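# Sand the dark guide coat off the board

## Task

Remove the thin dark guide coat across the entire board with the sander; a handful of small specks left behind is acceptable. Cutting down through the primer anywhere means failure. When finished, move the sander away from the board.

## Robot and tools

Robot: a single six-joint arm carrying a random orbital sander. The round pad is 127 mm in diameter and faces along the tool point's +z axis. The tool point (end_effector_position) sits at the centre of the pad's face, on the tool axis. A flat block reaches about 9 cm out from the last joint's axis toward the sander's -y side and rotates with it, so keep it in mind near the board and table.

Frames: the scene frame has its origin on the table top straight under the arm base. +z is up, and +y is to the left when facing along +x. The base may be slightly tilted. Reported positions may be a little off, more so at long reach. Joint limits (rad): shoulder pan -3.142..3.142, shoulder lift -6.283..6.283, elbow 0.000..3.142, wrists 1-3 -6.283..6.283. The elbow cannot fully straighten. For clearance checks, a mounting block or post under the base counts as part of the arm.

The row: every motion command uses one row of 7 numbers, each in [-1, 1], in this order: dx, dy, dz, rx, ry, rz, run. The first six are an offset, not a pose. They are expressed in the tool point's own axes and measured from the tool pose printed in the most recent result that shows it. If no result in this scene has shown it yet, or for the second and later calls in the same reply, they are measured from the pose at the start of the action. Scale: 1.0 equals 0.6 m for dx, dy, dz, or 180 degrees for the rotation vector rx, ry, rz. All zeros is not a hold: it pulls the tool back to that reference pose. run above 0.01 turns the sander on, and any other value turns it off. The setting latches and the pad keeps spinning between calls and during your replies. After switch-off it coasts for a second or two and still removes material.

execute_actions: {"actions": [...], "pictures": bool}, with at most one item in the list. An empty list only returns the state. An action is {"rows": [...], "steps": n}: 1 to 15 rows and steps from 1 to 15 (default 15). Each step lasts 1/30 s and applies one row. If there are fewer rows than steps, the final row repeats. Each row is measured from the same reference pose, not from the row before it. A wait is {"steps": n} with n up to 300, counted from the previous result, so your reply time is included. If a call is refused, nothing is sent.

move: {"target": row, "speed": m/s}. target is one 7-number row with the same offset convention as above. speed runs from 0.002 to 0.5 (default 0.25), and turning is capped at twice that value in rad/s. The path is straight and lasts 0.5 to 10 s; a longer one ends early, short of the target. The run value is sent at the start. Rotation takes the shorter direction. The path does not slow for obstacles, and the real tool lags behind it and may exceed the speed, especially when the arm is nearly straight. The path begins once the arm is at rest, or after 3 s at most. The result adds a line such as "move: done" (or off_target, moving, held, fault), with limits (paced means the sent pose was clipped; held means a check blocked some steps, after which the arm may jump faster) and the distance to target.

wait: {"seconds": 0-10}, sends nothing new. zoom_image: {"camera": cam_head_left | cam_head_right | cam_wrist, "region": [x0, y0, x1, y1]} in pixels from the top-left of that camera's latest image, at most 504x504. finished_scene: {"scene": n}, the current scene's number; it is final and reports whether the goal was met. Replying without any tool call ends the session.

Motion details: commands are smoothed, trailing by about 0.17 s. On each step, the commanded pose is clipped to within 100 mm and 16 degrees of the measured pose, then solved by damped IK, with position favoured over orientation. After an action ends, the arm only continues to the last clipped pose, so check the result and send the remainder. "Hand target" shows where the controller is currently heading. No steps are held back: results arrive when the action finishes.

Results: the state line gives position (m), orientation quaternion wxyz, and linear and angular velocities in the scene frame. It also gives force_n (N) and torque_nm (N m) at the tool point in tool axes; these read n/a before the first action. Pressing shows as negative force z. torque x and y show which edge carries the load, and a tilted pad cuts mainly on one edge. Each axis has noise plus a fixed offset, usually within 4 N. Joint torques are total drive output, are nonzero even in free air, and drift. "pose unreachable" means the clearance check changed or blocked the command. HELD marks the steps where this happened. Pictures come from cam_head_left, cam_head_right and cam_wrist (fisheye), each 504x504.

Sanding and hazards: there is no force control, and the foam compresses well under a millimetre. Material comes off only where the spinning pad presses, faster with more pressure and longer dwell, so keep passes flat, light and moving. The arm is stiff, so aiming even slightly below the surface can trigger a fault. Contact at higher speed hits harder. A fault occurs when a joint reaches its load limit (142 N m for pan, lift and elbow; 26.6 N m for each wrist) or when any outside force reaches 150 N. The arm then stops for 10 s, yields, and drops the rest of the call. Holding loads heats the motors: a MOTOR HOT line appears at 70 °C, and at 85 °C the brakes lock until they cool (OVER-TEMPERATURE FAULT). Avoid slams, hard pushes and knocking anything over. Finish with the sander off and lifted away from the board.

Each tool is called as name([rows], argument=value, ...), one row to a line, values as JSON.

## Session

I'll start by looking at the scene.

execute_actions(actions=[])

Scene clock: 0.00 s of 5400.00 s.
end_effector_position=(+0.3901, -0.3629, +0.3555) force_n=(+2.3, +1.4, -2.0) torque_nm=(+0.18, -0.54, +0.01) end_effector_quat_wxyz=(-0.303, +0.708, +0.581, +0.263) end_effector_velocity=(+0.000, -0.000, +0.000) end_effector_angular_velocity=(-0.001, -0.000, -0.001)
Joint positions: [-0.338 -1.814  1.648 -1.404 -1.57  -1.909]
Joint velocities: [-0.    -0.    -0.001 -0.     0.     0.   ]
Joint torques (N m, as the arm reports them, + toward a larger angle): no reading
Hand target: +0.390, -0.363, +0.356; -0.303, +0.708, +0.581, +0.263

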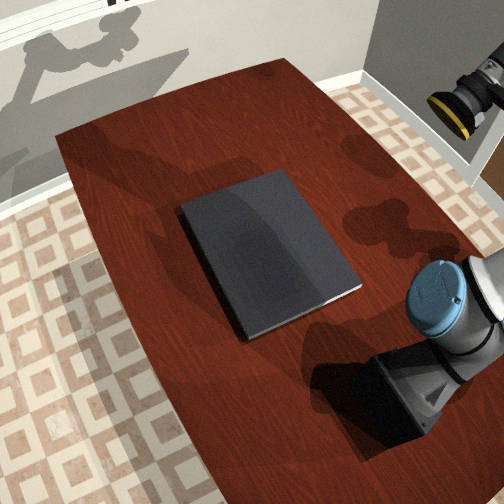

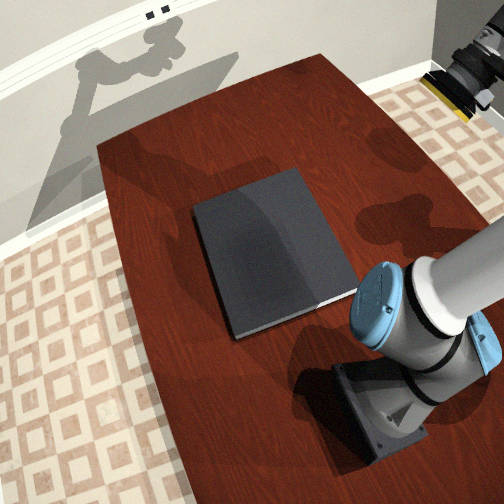

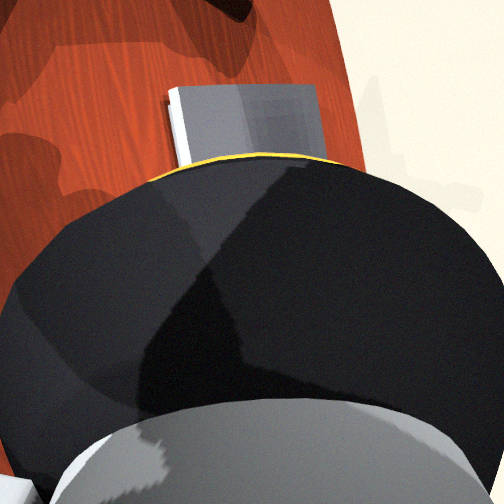

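move(target=[0.3897, -0.0687, 0.5648, -0.01857, -0.2626, -0.0589, 0], speed=0.25)

Scene clock: 21.83 s of 5400.00 s.
end_effector_position=(+0.3998, +0.0468, +0.2999) force_n=(+1.0, -0.1, -2.1) torque_nm=(+0.14, -0.29, +0.04) end_effector_quat_wxyz=(+0.001, +0.707, +0.707, +0.000) end_effector_velocity=(+0.001, +0.002, -0.000) end_effector_angular_velocity=(-0.004, +0.002, +0.000)
Joint positions: [ 0.605 -1.214  2.051 -1.978 -2.3   -0.997]
Joint velocities: [ 0.002  0.007 -0.005  0.006 -0.001  0.006]
Joint torques (N m, as the arm reports them, + toward a larger angle): [ 29.37  -1.25 -28.56  -0.76  -1.76   1.73]
Hand target: +0.400, +0.047, +0.300; +0.001, +0.707, +0.707, +0.000
Off the commanded pose: 0.001 m, 0 deg.
move: done

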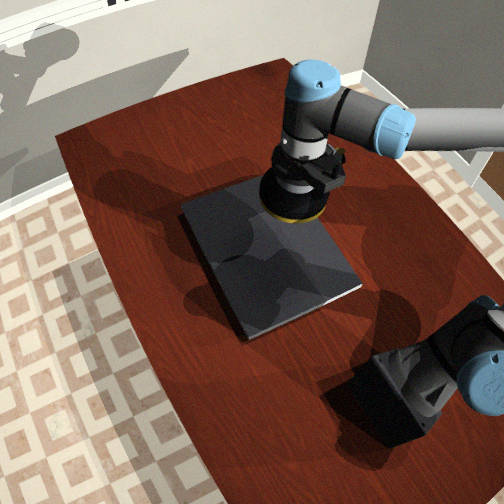

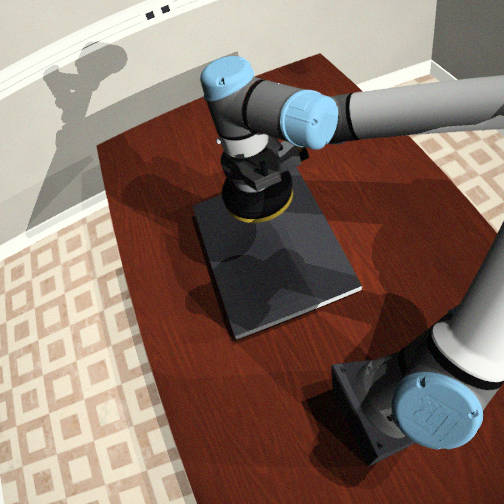

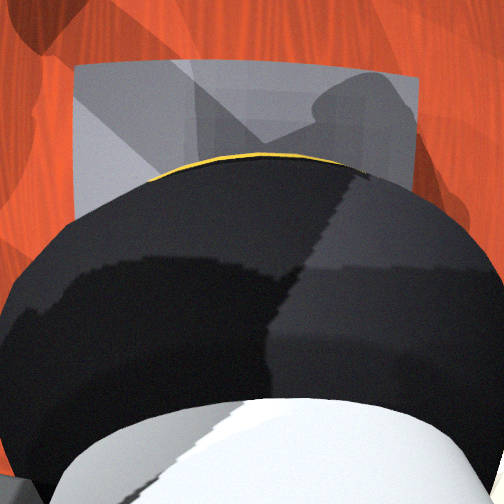

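zoom_image(camera="cam_head_left", region=[150, 140, 400, 360])

zoom_image(camera="cam_wrist", region=[0, 0, 504, 252])

Region (150, 140, 400, 360) of cam_head_left's 504x504 image, scaled by 2.016, with more detail than that image has; it fills the top 444 rows of this view, and the rest is white.

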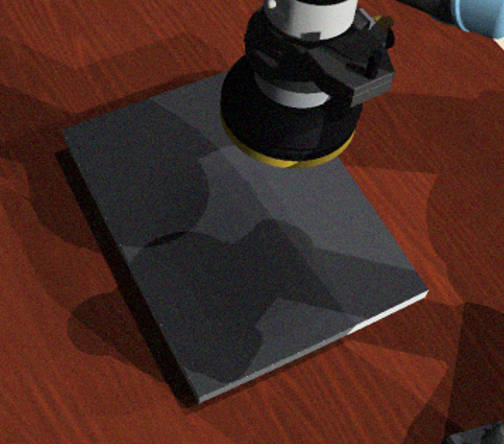

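Region (0, 0, 504, 252) of cam_wrist's 504x504 image, scaled by 1.000.

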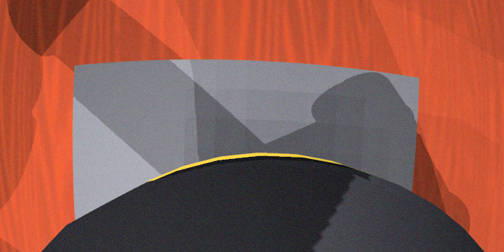

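move(target=[0, 0, 0.25, 0, 0, 0, 0], speed=0.25)

Scene clock: 64.77 s of 5400.00 s.
end_effector_position=(+0.4002, +0.0468, +0.1500) force_n=(+1.7, +3.6, -1.9) torque_nm=(+0.56, -0.26, +0.07) end_effector_quat_wxyz=(+0.001, +0.707, +0.707, +0.000) end_effector_velocity=(+0.000, +0.001, -0.002) end_effector_angular_velocity=(+0.003, -0.003, +0.002)
Joint positions: [ 0.382 -1.015  2.287 -2.617 -2.372 -1.29 ]
Joint velocities: [-0.003  0.006  0.003 -0.018  0.001 -0.01 ]
Joint torques (N m, as the arm reports them, + toward a larger angle): [10.35 -5.24 -2.96 -3.49  1.69 -1.56]
Hand target: +0.400, +0.047, +0.150; +0.001, +0.707, +0.707, +0.000
Off the commanded pose: 0.000 m, 0 deg.
move: done

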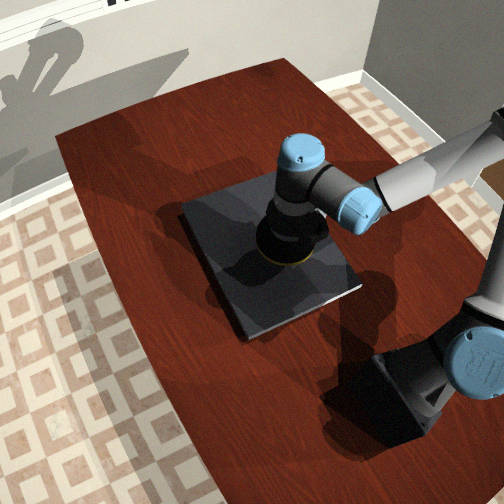

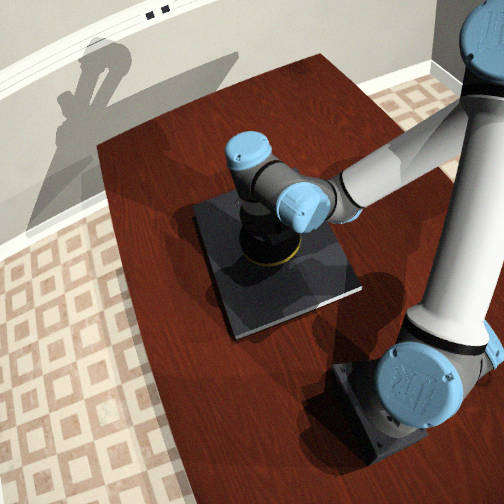

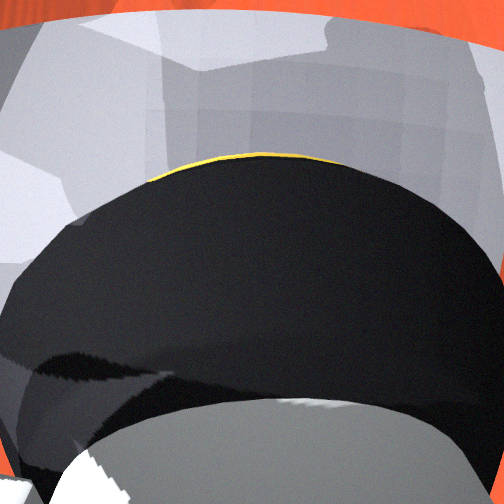

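move(target=[0, 0, 0.18, 0, 0, 0, 0], speed=0.2)

Scene clock: 88.77 s of 5400.00 s.
end_effector_position=(+0.4005, +0.0468, +0.0423) force_n=(-2.2, -8.7, -50.0) torque_nm=(+0.20, -0.20, -0.18) end_effector_quat_wxyz=(+0.001, +0.707, +0.707, +0.000) end_effector_velocity=(+0.001, -0.000, -0.002) end_effector_angular_velocity=(+0.001, -0.005, -0.000)
Joint positions: [ 0.194 -0.737  2.338 -3.144 -2.396 -1.561]
Joint velocities: [-0.004  0.006  0.001 -0.019  0.001 -0.011]
Joint torques (N m, as the arm reports them, + toward a larger angle): [-1.77  2.42  5.08 -1.14  1.76 -1.91]
Hand target: +0.400, +0.047, +0.042; +0.000, +0.707, +0.707, +0.000
Off the commanded pose: 0.000 m, 0 deg.
move: done

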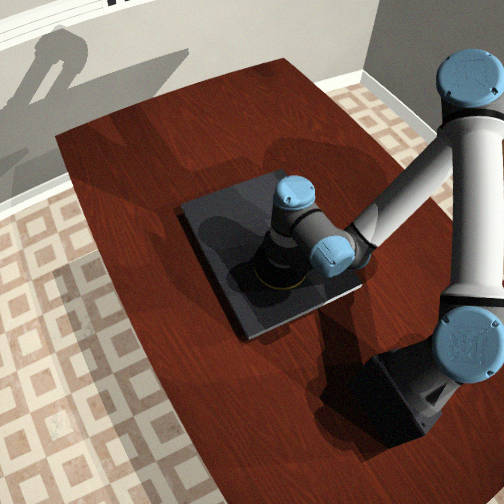

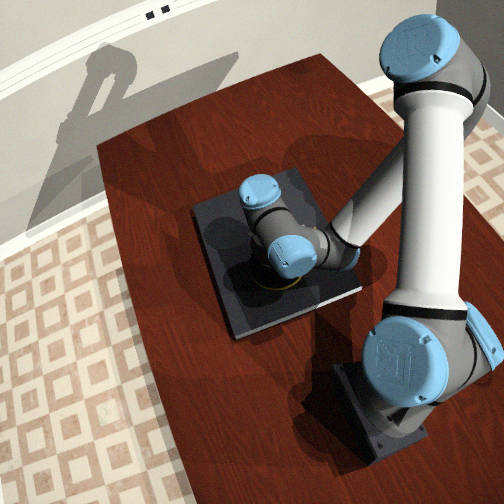

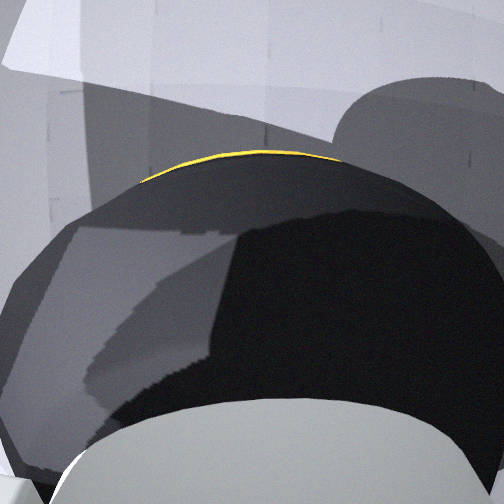

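execute_actions([
  {"rows": [[0, 0, -0.0015, 0, 0, 0, 0]], "steps": 15},
], pictures=false)

Scene clock: 93.30 s of 5400.00 s.
end_effector_position=(+0.4004, +0.0468, +0.0431) force_n=(-0.4, +0.1, -22.1) torque_nm=(+0.11, -0.34, -0.01) end_effector_quat_wxyz=(+0.000, +0.707, +0.707, +0.000) end_effector_velocity=(+0.000, -0.000, +0.001) end_effector_angular_velocity=(-0.000, -0.002, -0.002)
Joint positions: [ 0.196 -0.74   2.338 -3.139 -2.396 -1.559]
Joint velocities: [ 0.001 -0.002  0.     0.    -0.     0.002]
Joint torques (N m, as the arm reports them, + toward a larger angle): [ 33.23 -33.95   5.02   0.35  -1.37   1.56]
Hand target: +0.401, +0.047, +0.043; +0.001, +0.707, +0.707, +0.000
Off the commanded pose: 0.000 m, 0 deg.
Steps of this call (steps 1 to 121: nothing new was sent; steps 122 to 136: all 15 steps of this action). Readings (end_effector_position | what the end effector reports):
122: (+0.4005, +0.0469, +0.0420) | force_n=(-1.0, -8.5, -50.0) torque_nm=(-0.10, -0.12, -0.02)
123: (+0.4004, +0.0469, +0.0420) | force_n=(-1.0, -8.5, -50.0) torque_nm=(-0.40, -0.41, +0.00)
125: (+0.4003, +0.0469, +0.0423) | force_n=(-1.3, -2.3, -50.0) torque_nm=(-0.09, -0.06, -0.09)
129: (+0.4004, +0.0468, +0.0428) | force_n=(-2.6, +0.0, -36.7) torque_nm=(-0.03, -0.07, +0.11)
136: the state above

execute_actions([
  {"rows": [[0, 0, -0.0005, 0, 0, 0, 0]], "steps": 15},
], pictures=false)

Scene clock: 95.87 s of 5400.00 s.
end_effector_position=(+0.4005, +0.0468, +0.0434) force_n=(-2.3, -1.0, -9.6) torque_nm=(-0.01, -0.03, +0.02) end_effector_quat_wxyz=(+0.000, +0.707, +0.707, +0.000) end_effector_velocity=(+0.000, -0.000, +0.000) end_effector_angular_velocity=(+0.000, -0.000, -0.001)
Joint positions: [ 0.196 -0.74   2.338 -3.138 -2.396 -1.558]
Joint velocities: [-0.    -0.    -0.001  0.     0.     0.   ]
Joint torques (N m, as the arm reports them, + toward a larger angle): [ 36.19 -37.55  -0.07  -0.15  -0.23   1.59]
Hand target: +0.400, +0.047, +0.043; +0.000, +0.707, +0.707, +0.000
Off the commanded pose: 0.000 m, 0 deg.
Steps of this call (steps 1 to 62: nothing new was sent; steps 63 to 77: all 15 steps of this action). Readings (end_effector_position | what the end effector reports):
63: (+0.4005, +0.0468, +0.0432) | force_n=(+2.2, -1.4, -19.0) torque_nm=(+0.23, -0.52, +0.12)
64: (+0.4005, +0.0468, +0.0432) | force_n=(+0.7, -2.1, -15.1) torque_nm=(+0.21, -0.34, +0.01)
66: (+0.4005, +0.0468, +0.0433) | force_n=(-0.5, +0.1, -12.6) torque_nm=(+0.29, -0.27, +0.00)
70: (+0.4005, +0.0468, +0.0434) | force_n=(+1.2, -4.4, -14.3) torque_nm=(-0.36, -0.48, +0.10)
77: the state above

zoom_image(camera="cam_head_left", region=[170, 190, 380, 350])

zoom_image(camera="cam_head_right", region=[180, 160, 380, 350])

Region (170, 190, 380, 350) of cam_head_left's 504x504 image, scaled by 2.400, with more detail than that image has; it fills the top 384 rows of this view, and the rest is white.

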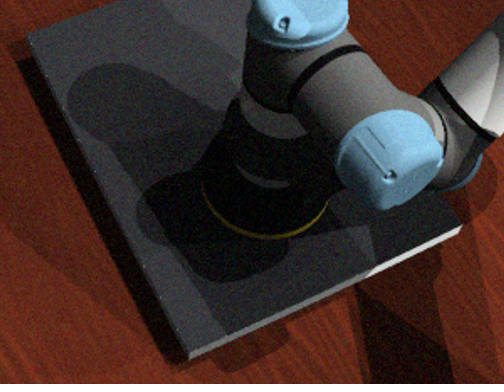

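Region (180, 160, 380, 350) of cam_head_right's 504x504 image, scaled by 2.520, with more detail than that image has; it fills the top 479 rows of this view, and the rest is white.

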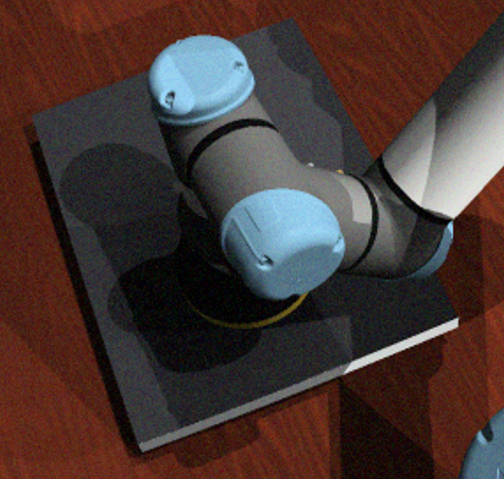

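execute_actions([
  {"rows": [[0, 0, 0.0007, 0, 0, 0, 0]], "steps": 15},
], pictures=false)

execute_actions([
  {"steps": 15},
], pictures=false)

execute_actions([
  {"steps": 15},
], pictures=false)

Scene clock: 148.43 s of 5400.00 s.
end_effector_position=(+0.4004, +0.0468, +0.0430) force_n=(+0.9, -1.4, -25.2) torque_nm=(-0.01, -0.48, -0.09) end_effector_quat_wxyz=(+0.000, +0.707, +0.707, +0.000) end_effector_velocity=(+0.001, -0.000, +0.000) end_effector_angular_velocity=(-0.000, -0.001, -0.002)
Joint positions: [ 0.195 -0.739  2.338 -3.14  -2.396 -1.559]
Joint velocities: [-0.    -0.    -0.002 -0.    -0.    -0.   ]
Joint torques (N m, as the arm reports them, + toward a larger angle): [ 6.72 -3.67 -1.6  -2.24 -1.27 -1.5 ]
Hand target: +0.400, +0.047, +0.043; +0.000, +0.707, +0.707, +0.000
Off the commanded pose: 0.000 m, 0 deg.
Steps of this call (steps 1 to 1562: nothing new was sent; steps 1563 to 1577: all 15 steps of this action). Readings (end_effector_position | what the end effector reports):
1563: (+0.4004, +0.0468, +0.0434) | force_n=(-1.9, +1.3, -10.1) torque_nm=(+0.20, -0.27, +0.07)
1564: (+0.4005, +0.0468, +0.0434) | force_n=(-0.4, +0.6, -8.3) torque_nm=(+0.23, -0.26, +0.19)
1566: (+0.4005, +0.0469, +0.0433) | force_n=(-3.8, -1.3, -10.8) torque_nm=(+0.11, +0.01, -0.06)
1570: (+0.4005, +0.0469, +0.0432) | force_n=(-3.2, -0.8, -19.2) torque_nm=(+0.20, -0.01, -0.06)
1577: the state above

Scene clock: 148.93 s of 5400.00 s.
end_effector_position=(+0.4004, +0.0468, +0.0430) force_n=(-1.3, -0.2, -29.7) torque_nm=(+0.09, -0.09, +0.06) end_effector_quat_wxyz=(+0.000, +0.707, +0.707, +0.000) end_effector_velocity=(-0.000, -0.000, +0.000) end_effector_angular_velocity=(+0.000, +0.000, -0.000)
Joint positions: [ 0.195 -0.739  2.338 -3.14  -2.396 -1.559]
Joint velocities: [-0.001 -0.001  0.001 -0.     0.     0.   ]
Joint torques (N m, as the arm reports them, + toward a larger angle): [ 5.85 -3.38 -7.96 -1.74 -1.26 -1.52]
Hand target: +0.400, +0.047, +0.043; +0.000, +0.707, +0.707, +0.000
Off the commanded pose: 0.000 m, 0 deg.
Steps of this call (steps 1 to 15: nothing new was sent). Readings (end_effector_position | what the end effector reports):
1: (+0.4004, +0.0468, +0.0430) | force_n=(+2.3, -2.6, -26.9) torque_nm=(-0.16, -0.52, +0.21)
2: (+0.4004, +0.0468, +0.0430) | force_n=(+0.1, -0.9, -26.6) torque_nm=(+0.09, -0.40, -0.10)
4: (+0.4004, +0.0468, +0.0430) | force_n=(+0.0, -4.0, -30.8) torque_nm=(-0.31, -0.27, +0.06)
8: (+0.4004, +0.0468, +0.0430) | force_n=(-2.1, -2.8, -27.4) torque_nm=(+0.03, -0.08, +0.11)
15: the state above

Scene clock: 149.43 s of 5400.00 s.
end_effector_position=(+0.4004, +0.0468, +0.0430) force_n=(-2.9, -3.7, -27.4) torque_nm=(-0.03, +0.07, -0.07) end_effector_quat_wxyz=(+0.000, +0.707, +0.707, +0.000) end_effector_velocity=(-0.001, +0.000, +0.000) end_effector_angular_velocity=(-0.000, +0.001, +0.001)
Joint positions: [ 0.195 -0.739  2.338 -3.14  -2.396 -1.559]
Joint velocities: [ 0.     0.     0.001 -0.    -0.     0.   ]
Joint torques (N m, as the arm reports them, + toward a larger angle): [  5.44  -2.81 -10.63  -1.29  -1.34  -1.48]
Hand target: +0.400, +0.047, +0.043; +0.000, +0.707, +0.707, +0.000
Off the commanded pose: 0.000 m, 0 deg.
Steps of this call (steps 1 to 15: nothing new was sent). Readings (end_effector_position | what the end effector reports):
1: (+0.4004, +0.0468, +0.0430) | force_n=(-0.5, -1.6, -26.9) torque_nm=(+0.13, -0.32, +0.07)
2: (+0.4004, +0.0468, +0.0430) | force_n=(-1.1, -2.4, -27.6) torque_nm=(-0.03, -0.16, -0.18)
4: (+0.4004, +0.0468, +0.0430) | force_n=(+0.5, -3.3, -25.2) torque_nm=(-0.23, -0.49, -0.14)
8: (+0.4004, +0.0468, +0.0430) | force_n=(-2.1, -1.3, -31.2) torque_nm=(-0.01, -0.13, -0.02)
15: the state above

move(target=[-0.1533, -0.1167, -0.0058, 0, 0, 0, 0], speed=0.15)

execute_actions([
  {"steps": 15},
], pictures=false)

execute_actions([
  {"steps": 15},
], pictures=false)

Scene clock: 159.10 s of 5400.00 s.
end_effector_position=(+0.3852, +0.0270, +0.0434) force_n=(+1.0, +0.2, -6.9) torque_nm=(+0.02, -0.50, -0.03) end_effector_quat_wxyz=(-0.000, +0.707, +0.707, -0.001) end_effector_velocity=(+0.000, -0.000, +0.000) end_effector_angular_velocity=(-0.000, -0.001, +0.000)
Joint positions: [ 0.162 -0.776  2.396 -3.193 -2.397 -1.605]
Joint velocities: [ 0.    -0.001 -0.    -0.     0.    -0.001]
Joint torques (N m, as the arm reports them, + toward a larger angle): [36.35 -7.91 -9.94 -0.3   1.8   1.54]
Hand target: +0.385, +0.027, +0.043; -0.000, +0.707, +0.707, -0.001
Off the commanded pose: 0.091 m, 0 deg.
move: held; limits=held; held on 21 of 31 steps, including the last
pose unreachable: on one or more control steps of this call an arm could not follow its commanded pose, so it was not sent that pose on those steps. On the call's last step it was still not sent that pose. It may still have moved: this result reports where it is.
cause: the commanded pose would bring two parts of the arm too close to each other (joints 5 (wrist 2) and 6 (wrist 3) lie between them).

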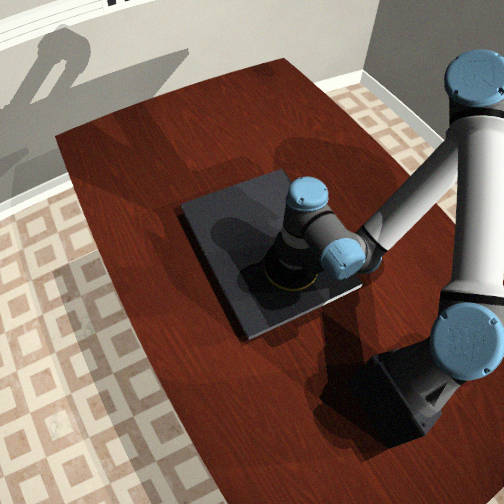

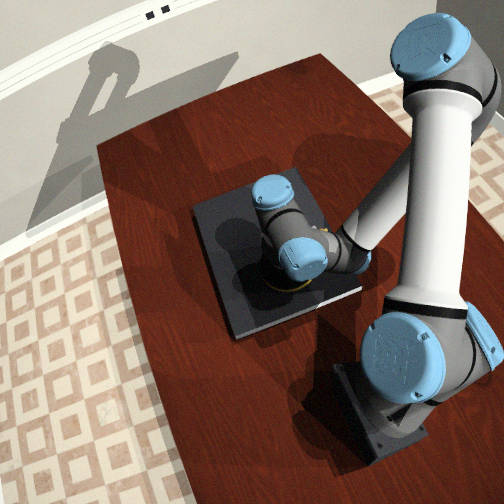

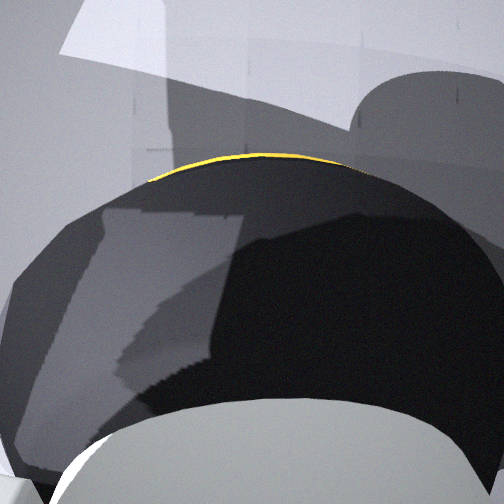

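Scene clock: 159.60 s of 5400.00 s.
end_effector_position=(+0.3852, +0.0270, +0.0434) force_n=(-4.0, -2.6, -3.4) torque_nm=(-0.29, -0.02, -0.18) end_effector_quat_wxyz=(-0.000, +0.707, +0.707, -0.001) end_effector_velocity=(+0.001, -0.001, +0.000) end_effector_angular_velocity=(-0.000, -0.001, -0.001)
Joint positions: [ 0.162 -0.776  2.396 -3.193 -2.397 -1.605]
Joint velocities: [-0.    -0.002 -0.    -0.    -0.    -0.   ]
Joint torques (N m, as the arm reports them, + toward a larger angle): [37.39 -7.87 -8.22 -0.41  1.76  1.59]
Hand target: +0.385, +0.027, +0.043; -0.000, +0.707, +0.707, -0.001
Off the commanded pose: 0.091 m, 0 deg.
Steps of this call (steps 1 to 15: nothing new was sent). Readings (end_effector_position | what the end effector reports):
1: (+0.3852, +0.0270, +0.0434) | force_n=(-1.0, +4.6, -6.0) torque_nm=(+0.57, -0.26, -0.11)
2: (+0.3852, +0.0270, +0.0434) | force_n=(-6.9, -0.4, -4.1) torque_nm=(+0.07, +0.59, +0.17)
4: (+0.3852, +0.0270, +0.0434) | force_n=(+0.1, -3.0, -4.2) torque_nm=(-0.43, -0.32, +0.08)
8: (+0.3852, +0.0270, +0.0434) | force_n=(+0.1, +4.1, -5.0) torque_nm=(+0.41, -0.42, +0.10)
15: the state above

Scene clock: 160.10 s of 5400.00 s.
end_effector_position=(+0.3852, +0.0270, +0.0434) force_n=(-1.6, -1.8, -6.5) torque_nm=(-0.33, -0.20, +0.08) end_effector_quat_wxyz=(-0.000, +0.707, +0.707, -0.001) end_effector_velocity=(+0.000, +0.000, -0.000) end_effector_angular_velocity=(-0.000, +0.000, +0.002)
Joint positions: [ 0.162 -0.776  2.396 -3.193 -2.397 -1.605]
Joint velocities: [ 0.     0.001 -0.001  0.    -0.    -0.001]
Joint torques (N m, as the arm reports them, + toward a larger angle): [37.47 -7.48 -7.26 -0.18  1.63  1.54]
Hand target: +0.385, +0.027, +0.043; -0.000, +0.707, +0.707, -0.001
Off the commanded pose: 0.091 m, 0 deg.
Steps of this call (steps 1 to 15: nothing new was sent). Readings (end_effector_position | what the end effector reports):
1: (+0.3852, +0.0270, +0.0434) | force_n=(-1.7, +0.3, -4.2) torque_nm=(-0.01, +0.00, +0.08)
2: (+0.3852, +0.0270, +0.0434) | force_n=(-0.2, -2.3, -8.9) torque_nm=(-0.20, -0.36, -0.06)
4: (+0.3852, +0.0270, +0.0434) | force_n=(-5.9, -3.2, -3.3) torque_nm=(-0.52, +0.35, -0.11)
8: (+0.3852, +0.0270, +0.0434) | force_n=(-0.7, +0.3, -5.6) torque_nm=(-0.17, -0.42, -0.02)
15: the state above

move(target=[-0.045, 0.158, -0.4277, 0, 0, 0.5, 0], speed=0.35)

execute_actions([
  {"steps": 15},
], pictures=false)

execute_actions([
  {"steps": 15},
], pictures=false)

execute_actions([
  {"steps": 15},
], pictures=false)

Scene clock: 181.33 s of 5400.00 s.
end_effector_position=(+0.4778, +0.0008, +0.2923) force_n=(-1.6, -3.0, +2.4) torque_nm=(-0.50, +0.04, +0.01) end_effector_quat_wxyz=(+0.025, +0.964, +0.245, +0.104) end_effector_velocity=(+0.001, -0.000, +0.005) end_effector_angular_velocity=(+0.029, +0.031, -0.144)
Joint positions: [ 0.506 -1.205  2.08  -2.39  -2.408 -0.257]
Joint velocities: [ 0.004 -0.001 -0.034  0.085  0.005  0.187]
Joint torques (N m, as the arm reports them, + toward a larger angle): [ 34.96 -32.59 -27.74  -0.91   1.56   1.82]
Hand target: +0.478, +0.001, +0.293; +0.024, +0.966, +0.235, +0.102
Off the commanded pose: 0.008 m, 31 deg; orientation clipped at the last step of the last action.
move: moving (no rest 5 s after the path's end); limits=paced

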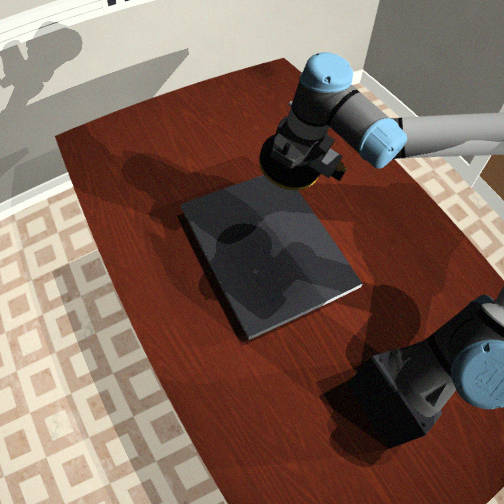

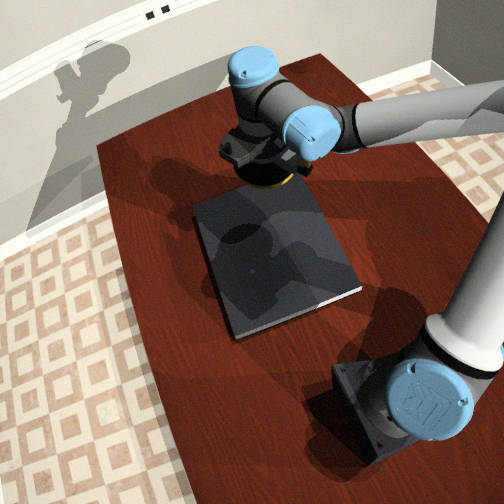

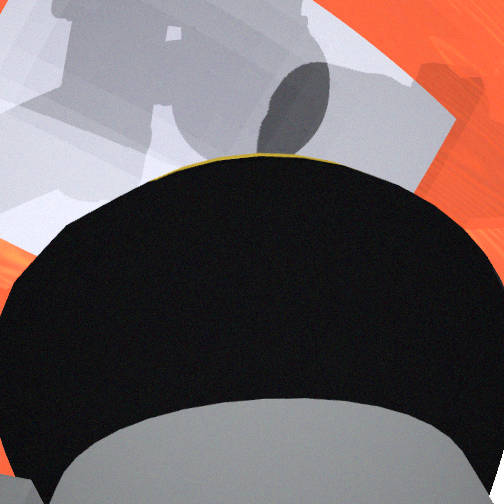

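Scene clock: 181.83 s of 5400.00 s.
end_effector_position=(+0.4785, +0.0005, +0.2949) force_n=(+1.8, -0.8, +0.7) torque_nm=(-0.02, -0.38, -0.02) end_effector_quat_wxyz=(+0.020, +0.973, +0.210, +0.096) end_effector_velocity=(+0.001, -0.001, +0.005) end_effector_angular_velocity=(+0.024, +0.039, -0.137)
Joint positions: [ 0.508 -1.206  2.061 -2.342 -2.404 -0.162]
Joint velocities: [ 0.003 -0.001 -0.041  0.103  0.007  0.187]
Joint torques (N m, as the arm reports them, + toward a larger angle): [ 34.7  -24.55 -26.07  -0.87   1.53   2.48]
Hand target: +0.479, +0.000, +0.295; +0.019, +0.975, +0.200, +0.093
Off the commanded pose: 0.005 m, 27 deg; orientation clipped at the last step of the last action.
Steps of this call (steps 1 to 15: nothing new was sent). Readings (end_effector_position | what the end effector reports):
1: (+0.4779, +0.0008, +0.2925) | force_n=(+1.7, -0.4, -4.3) torque_nm=(-0.03, -0.32, -0.14)
2: (+0.4779, +0.0007, +0.2927) | force_n=(+0.4, -1.5, -3.6) torque_nm=(-0.10, -0.16, +0.01)
4: (+0.4780, +0.0007, +0.2930) | force_n=(+1.1, +1.4, +0.3) torque_nm=(+0.19, -0.22, +0.06)
8: (+0.4782, +0.0006, +0.2937) | force_n=(+2.2, -0.4, +1.2) torque_nm=(+0.22, -0.41, -0.02)
15: the state above

Scene clock: 182.33 s of 5400.00 s.
end_effector_position=(+0.4791, +0.0003, +0.2970) force_n=(+0.9, -3.6, -0.1) torque_nm=(-0.39, -0.03, +0.04) end_effector_quat_wxyz=(+0.016, +0.981, +0.177, +0.084) end_effector_velocity=(+0.001, +0.000, +0.004) end_effector_angular_velocity=(+0.014, +0.054, -0.125)
Joint positions: [ 0.509 -1.204  2.038 -2.284 -2.4   -0.066]
Joint velocities: [ 0.002  0.007 -0.051  0.126  0.009  0.187]
Joint torques (N m, as the arm reports them, + toward a larger angle): [ 35.42  -6.57 -26.81  -1.04   1.01   1.84]
Hand target: +0.479, +0.000, +0.298; +0.016, +0.982, +0.168, +0.081
Off the commanded pose: 0.003 m, 23 deg; orientation clipped at the last step of the last action.
Steps of this call (steps 1 to 15: nothing new was sent). Readings (end_effector_position | what the end effector reports):
1: (+0.4786, +0.0005, +0.2950) | force_n=(+0.1, -2.4, +0.8) torque_nm=(-0.11, -0.27, -0.16)
2: (+0.4786, +0.0004, +0.2952) | force_n=(+2.1, -0.5, +1.2) torque_nm=(-0.03, -0.45, +0.09)
4: (+0.4787, +0.0004, +0.2956) | force_n=(-1.0, +2.2, -0.4) torque_nm=(+0.34, +0.04, +0.14)
8: (+0.4789, +0.0003, +0.2962) | force_n=(-0.5, -1.3, -1.9) torque_nm=(-0.10, -0.05, -0.09)
15: the state above

Scene clock: 182.83 s of 5400.00 s.
end_effector_position=(+0.4796, +0.0002, +0.2988) force_n=(+1.8, +0.8, -1.5) torque_nm=(+0.12, -0.22, +0.08) end_effector_quat_wxyz=(+0.014, +0.987, +0.147, +0.069) end_effector_velocity=(+0.001, -0.000, +0.003) end_effector_angular_velocity=(+0.004, +0.068, -0.113)
Joint positions: [ 0.51  -1.2    2.009 -2.214 -2.395  0.03 ]
Joint velocities: [ 0.     0.013 -0.061  0.151  0.011  0.187]
Joint torques (N m, as the arm reports them, + toward a larger angle): [ 32.89  -5.38 -28.55  -1.05   1.55   2.23]
Hand target: +0.480, +0.000, +0.299; +0.014, +0.988, +0.139, +0.064
Off the commanded pose: 0.001 m, 19 deg; orientation clipped at the last step of the last action.
Steps of this call (steps 1 to 15: nothing new was sent). Readings (end_effector_position | what the end effector reports):
1: (+0.4791, +0.0003, +0.2972) | force_n=(+3.7, -1.6, -0.3) torque_nm=(-0.10, -0.38, -0.19)
2: (+0.4792, +0.0003, +0.2973) | force_n=(+3.2, +0.9, +1.5) torque_nm=(+0.39, -0.55, -0.13)
4: (+0.4792, +0.0003, +0.2975) | force_n=(+0.8, -1.4, -2.1) torque_nm=(-0.12, -0.17, -0.09)
8: (+0.4794, +0.0003, +0.2980) | force_n=(+1.4, -1.7, +1.1) torque_nm=(-0.09, -0.10, +0.07)
15: the state above

move(target=[0, 0, 0, 0.00895, -0.0441, 0.0940, 0], speed=0.1)

execute_actions([
  {"steps": 15},
], pictures=false)

execute_actions([
  {"steps": 15},
], pictures=false)

execute_actions([
  {"steps": 15},
], pictures=false)

Scene clock: 196.10 s of 5400.00 s.
end_effector_position=(+0.4796, +0.0002, +0.2989) force_n=(+3.0, +1.2, +1.6) torque_nm=(+0.07, -0.37, +0.06) end_effector_quat_wxyz=(-0.000, +1.000, +0.000, +0.000) end_effector_velocity=(+0.001, -0.000, +0.001) end_effector_angular_velocity=(+0.001, +0.004, -0.013)
Joint positions: [ 0.493 -1.173  1.904 -1.969 -2.341  0.432]
Joint velocities: [-0.001  0.001 -0.006  0.009  0.003  0.015]
Joint torques (N m, as the arm reports them, + toward a larger angle): [ 12.1   -6.48 -30.72  -0.5    1.36   1.6 ]
Hand target: +0.480, +0.000, +0.299; -0.000, +1.000, -0.001, +0.000
Off the commanded pose: 0.000 m, 0 deg.
move: done

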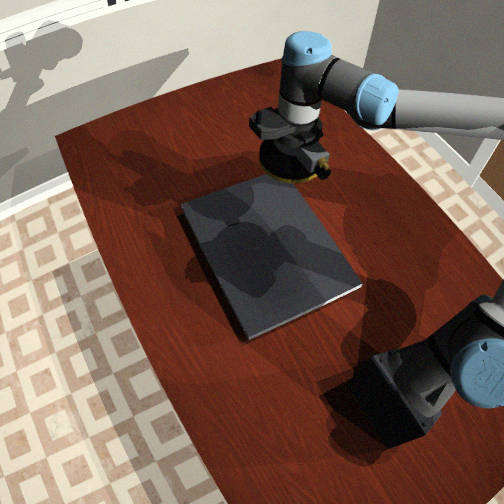

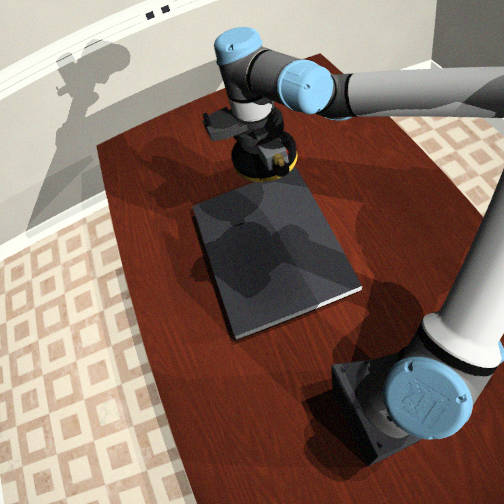

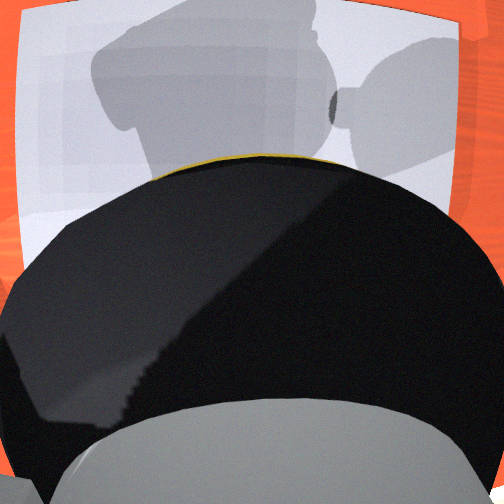

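Scene clock: 196.60 s of 5400.00 s.
end_effector_position=(+0.4796, +0.0002, +0.2989) force_n=(+0.4, +1.5, -0.2) torque_nm=(+0.35, -0.20, +0.08) end_effector_quat_wxyz=(-0.000, +1.000, -0.001, +0.000) end_effector_velocity=(+0.000, -0.000, +0.000) end_effector_angular_velocity=(+0.000, -0.001, -0.000)
Joint positions: [ 0.493 -1.173  1.904 -1.968 -2.341  0.433]
Joint velocities: [ 0.    -0.    -0.001  0.     0.    -0.   ]
Joint torques (N m, as the arm reports them, + toward a larger angle): [  9.16  -6.1  -28.31  -0.91   1.5    1.67]
Hand target: +0.480, +0.000, +0.299; -0.000, +1.000, -0.001, +0.000
Off the commanded pose: 0.000 m, 0 deg.
Steps of this call (steps 1 to 15: nothing new was sent). Readings (end_effector_position | what the end effector reports):
1: (+0.4796, +0.0002, +0.2989) | force_n=(-0.6, +0.1, -0.2) torque_nm=(-0.10, -0.10, -0.11)
2: (+0.4796, +0.0002, +0.2989) | force_n=(+5.6, +2.8, -3.4) torque_nm=(+0.42, -0.65, +0.04)
4: (+0.4796, +0.0002, +0.2989) | force_n=(-0.5, -3.2, +1.9) torque_nm=(-0.32, +0.01, -0.03)
8: (+0.4796, +0.0002, +0.2989) | force_n=(+2.3, -2.5, -1.3) torque_nm=(-0.22, -0.62, +0.04)
15: the state above

Scene clock: 197.10 s of 5400.00 s.
end_effector_position=(+0.4796, +0.0002, +0.2989) force_n=(+4.3, +3.6, +2.1) torque_nm=(+0.28, -0.76, +0.11) end_effector_quat_wxyz=(-0.000, +1.000, -0.001, +0.000) end_effector_velocity=(-0.001, +0.000, -0.001) end_effector_angular_velocity=(-0.001, +0.001, +0.001)
Joint positions: [ 0.493 -1.173  1.904 -1.968 -2.341  0.433]
Joint velocities: [-0.     0.     0.001  0.    -0.    -0.   ]
Joint torques (N m, as the arm reports them, + toward a larger angle): [  9.62  -6.03 -27.55  -0.92   1.54   1.7 ]
Hand target: +0.480, +0.000, +0.299; -0.000, +1.000, -0.001, +0.000
Off the commanded pose: 0.000 m, 0 deg.
Steps of this call (steps 1 to 15: nothing new was sent). Readings (end_effector_position | what the end effector reports):
1: (+0.4796, +0.0002, +0.2989) | force_n=(+1.5, +0.5, -1.2) torque_nm=(+0.09, -0.35, +0.02)
2: (+0.4796, +0.0002, +0.2989) | force_n=(-0.7, -0.6, +3.1) torque_nm=(+0.00, -0.06, +0.17)
4: (+0.4796, +0.0002, +0.2989) | force_n=(+5.5, +0.9, -0.4) torque_nm=(+0.20, -0.67, +0.14)
8: (+0.4796, +0.0002, +0.2989) | force_n=(+0.9, -0.9, +2.5) torque_nm=(-0.02, -0.17, -0.06)
15: the state above

Scene clock: 197.60 s of 5400.00 s.
end_effector_position=(+0.4796, +0.0002, +0.2989) force_n=(+0.4, +0.3, -0.7) torque_nm=(+0.17, -0.24, -0.10) end_effector_quat_wxyz=(-0.000, +1.000, -0.001, +0.000) end_effector_velocity=(+0.001, -0.000, +0.000) end_effector_angular_velocity=(+0.000, -0.001, -0.002)
Joint positions: [ 0.493 -1.173  1.904 -1.968 -2.341  0.433]
Joint velocities: [-0.    -0.    -0.001  0.    -0.     0.   ]
Joint torques (N m, as the arm reports them, + toward a larger angle): [  9.85  -5.54 -27.87  -0.81   1.52   1.54]
Hand target: +0.480, +0.000, +0.299; -0.000, +1.000, -0.001, +0.000
Off the commanded pose: 0.000 m, 0 deg.
Steps of this call (steps 1 to 15: nothing new was sent). Readings (end_effector_position | what the end effector reports):
1: (+0.4796, +0.0002, +0.2989) | force_n=(+2.4, -0.4, -1.7) torque_nm=(-0.08, -0.42, +0.04)
2: (+0.4796, +0.0002, +0.2989) | force_n=(+1.5, -2.7, +0.0) torque_nm=(-0.26, -0.35, -0.11)
4: (+0.4796, +0.0002, +0.2989) | force_n=(+3.6, +2.0, -2.4) torque_nm=(+0.21, -0.51, -0.20)
8: (+0.4796, +0.0002, +0.2989) | force_n=(-2.4, +0.6, -4.2) torque_nm=(+0.33, +0.23, -0.07)
15: the state above

move(target=[0, 0, 0.405, 0, 0, 0, 0], speed=0.1)

move(target=[0, 0, 0.0185, 0, 0, 0, 0], speed=0.02)

Scene clock: 241.53 s of 5400.00 s.
end_effector_position=(+0.4800, +0.0004, +0.0559) force_n=(+3.3, +1.7, +1.4) torque_nm=(+0.40, -0.52, +0.07) end_effector_quat_wxyz=(-0.000, +1.000, -0.000, +0.000) end_effector_velocity=(+0.001, -0.000, -0.002) end_effector_angular_velocity=(+0.000, -0.002, -0.001)
Joint positions: [ 0.148 -0.826  2.167 -2.933 -2.395 -0.057]
Joint velocities: [-0.003  0.004 -0.    -0.01   0.    -0.006]
Joint torques (N m, as the arm reports them, + toward a larger angle): [ 16.36 -13.56   1.54  -3.72   1.62  -1.6 ]
Hand target: +0.480, +0.000, +0.056; -0.000, +1.000, -0.000, +0.000
Off the commanded pose: 0.000 m, 0 deg.
move: done

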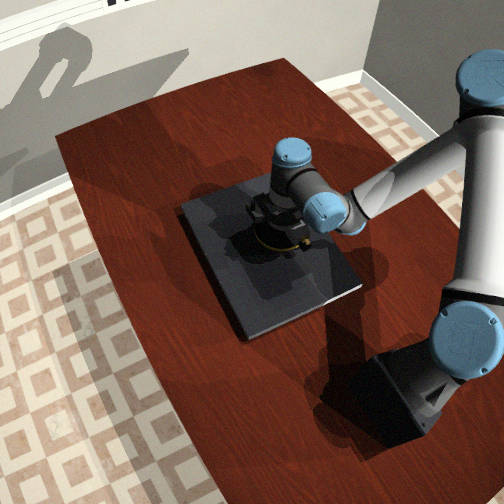

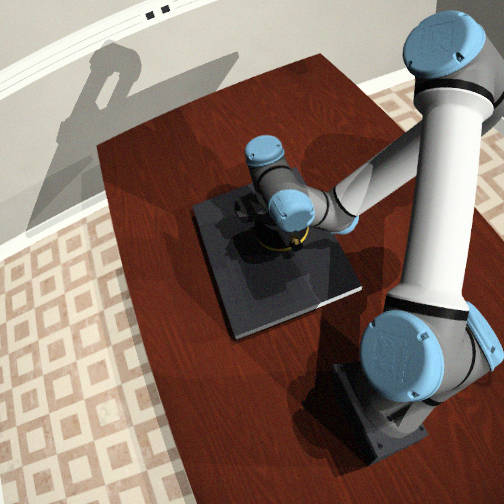

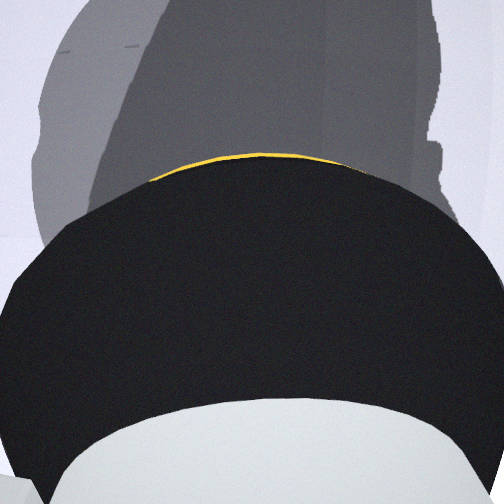

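Scene clock: 242.37 s of 5400.00 s.
end_effector_position=(+0.4800, +0.0004, +0.0450) force_n=(+1.2, +4.9, -1.8) torque_nm=(+0.68, -0.26, +0.00) end_effector_quat_wxyz=(-0.000, +1.000, -0.000, +0.000) end_effector_velocity=(-0.001, +0.001, -0.002) end_effector_angular_velocity=(+0.000, -0.000, +0.002)
Joint positions: [ 0.131 -0.801  2.167 -2.975 -2.394 -0.082]
Joint velocities: [-0.002  0.005  0.001 -0.008  0.    -0.005]
Joint torques (N m, as the arm reports them, + toward a larger angle): [ 17.09 -13.01   2.15  -3.75   1.44  -1.3 ]
Hand target: +0.480, +0.000, +0.045; -0.000, +1.000, -0.000, +0.000
Off the commanded pose: 0.000 m, 0 deg.
move: done

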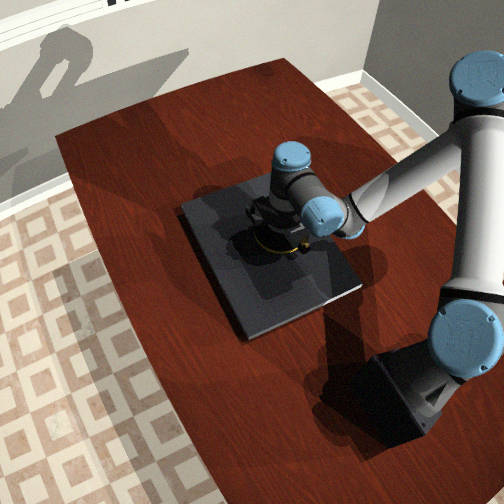

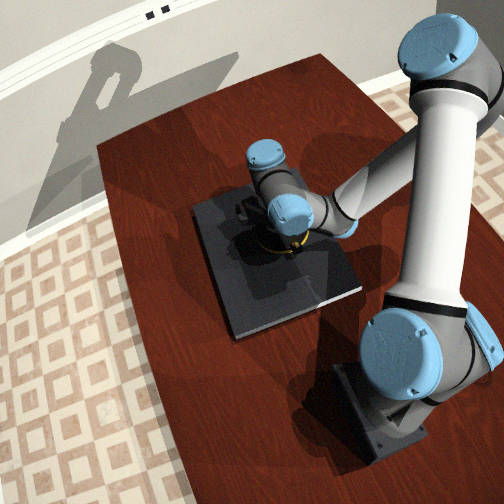

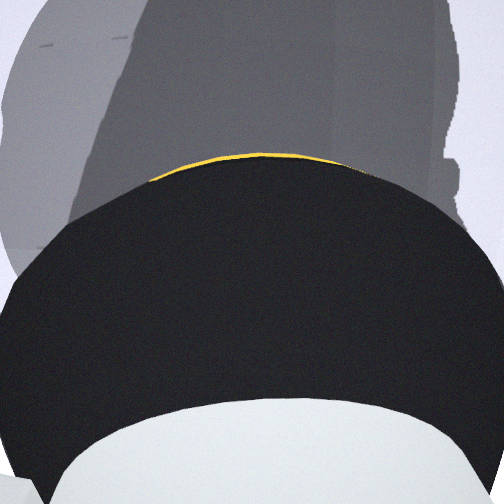

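execute_actions([
  {"rows": [[0, 0, 0.001, 0, 0, 0, 0], [0, 0, 0.0014, 0, 0, 0, 0], [0, 0, 0.0018, 0, 0, 0, 0], [0, 0, 0.0022, 0, 0, 0, 0], [0, 0, 0.0025, 0, 0, 0, 0], [0, 0, 0.0028, 0, 0, 0, 0]], "steps": 15},
], pictures=false)

execute_actions([
  {"steps": 15},
], pictures=false)

execute_actions([
  {"steps": 15},
], pictures=false)

Scene clock: 247.93 s of 5400.00 s.
end_effector_position=(+0.4800, +0.0004, +0.0434) force_n=(-1.9, -3.1, -13.9) torque_nm=(-0.39, -0.30, -0.09) end_effector_quat_wxyz=(-0.000, +1.000, -0.000, +0.000) end_effector_velocity=(+0.000, -0.000, -0.000) end_effector_angular_velocity=(-0.000, -0.000, -0.001)
Joint positions: [ 0.129 -0.798  2.167 -2.982 -2.394 -0.085]
Joint velocities: [-0.001  0.001 -0.    -0.002 -0.    -0.001]
Joint torques (N m, as the arm reports them, + toward a larger angle): [10.36 -8.22 -2.8  -2.82  1.53 -1.51]
Hand target: +0.480, +0.000, +0.043; -0.000, +1.000, -0.000, +0.000
Off the commanded pose: 0.000 m, 0 deg.
Steps of this call (steps 1 to 152: nothing new was sent; steps 153 to 167: all 15 steps of this action). Readings (end_effector_position | what the end effector reports):
153: (+0.4800, +0.0004, +0.0448) | force_n=(+0.4, +0.5, +0.0) torque_nm=(+0.09, -0.15, -0.17)
154: (+0.4800, +0.0004, +0.0448) | force_n=(+2.4, -2.1, -0.3) torque_nm=(-0.10, -0.35, -0.08)
156: (+0.4800, +0.0004, +0.0445) | force_n=(-0.4, +1.9, +0.5) torque_nm=(+0.38, -0.01, +0.06)
160: (+0.4800, +0.0004, +0.0438) | force_n=(+0.9, +4.6, -1.9) torque_nm=(+0.58, -0.18, -0.10)
167: the state above

Scene clock: 248.43 s of 5400.00 s.
end_effector_position=(+0.4800, +0.0004, +0.0433) force_n=(+0.4, -0.3, -20.1) torque_nm=(-0.03, -0.41, -0.10) end_effector_quat_wxyz=(-0.000, +1.000, -0.000, +0.000) end_effector_velocity=(+0.001, -0.000, +0.001) end_effector_angular_velocity=(-0.000, -0.002, -0.001)
Joint positions: [ 0.128 -0.798  2.167 -2.982 -2.394 -0.085]
Joint velocities: [ 0.001 -0.001 -0.001 -0.     0.     0.   ]
Joint torques (N m, as the arm reports them, + toward a larger angle): [ 9.36 -8.21 -7.96 -2.61  1.62 -1.47]
Hand target: +0.480, +0.000, +0.043; -0.000, +1.000, -0.000, +0.000
Off the commanded pose: 0.000 m, 0 deg.
Steps of this call (steps 1 to 15: nothing new was sent). Readings (end_effector_position | what the end effector reports):
1: (+0.4800, +0.0004, +0.0434) | force_n=(+0.9, -0.6, -15.9) torque_nm=(-0.13, -0.42, +0.05)
2: (+0.4800, +0.0004, +0.0434) | force_n=(-1.5, -1.3, -17.2) torque_nm=(-0.07, -0.27, +0.12)
4: (+0.4800, +0.0004, +0.0434) | force_n=(-2.2, +0.4, -18.0) torque_nm=(+0.05, -0.14, +0.12)
8: (+0.4800, +0.0004, +0.0434) | force_n=(+1.4, +2.5, -17.1) torque_nm=(+0.35, -0.63, +0.02)
15: the state above

Scene clock: 248.93 s of 5400.00 s.
end_effector_position=(+0.4800, +0.0004, +0.0433) force_n=(+3.2, -1.0, -21.7) torque_nm=(-0.05, -0.68, +0.05) end_effector_quat_wxyz=(-0.000, +1.000, -0.000, +0.000) end_effector_velocity=(-0.000, +0.000, -0.000) end_effector_angular_velocity=(+0.000, +0.000, +0.001)
Joint positions: [ 0.128 -0.798  2.167 -2.982 -2.394 -0.085]
Joint velocities: [-0.    -0.     0.001  0.     0.    -0.   ]
Joint torques (N m, as the arm reports them, + toward a larger angle): [  9.88  -8.73 -12.4   -2.42   1.4   -1.43]
Hand target: +0.480, +0.000, +0.043; -0.000, +1.000, -0.000, +0.000
Off the commanded pose: 0.000 m, 0 deg.
Steps of this call (steps 1 to 15: nothing new was sent). Readings (end_effector_position | what the end effector reports):
1: (+0.4800, +0.0004, +0.0433) | force_n=(-2.2, +3.9, -18.5) torque_nm=(+0.57, -0.10, +0.11)
2: (+0.4800, +0.0004, +0.0433) | force_n=(+2.6, -1.8, -19.8) torque_nm=(-0.18, -0.73, +0.00)
4: (+0.4800, +0.0004, +0.0433) | force_n=(+1.6, -1.9, -18.9) torque_nm=(-0.28, -0.32, +0.07)
8: (+0.4800, +0.0004, +0.0433) | force_n=(-4.1, +1.4, -17.8) torque_nm=(+0.15, +0.20, +0.00)
15: the state above


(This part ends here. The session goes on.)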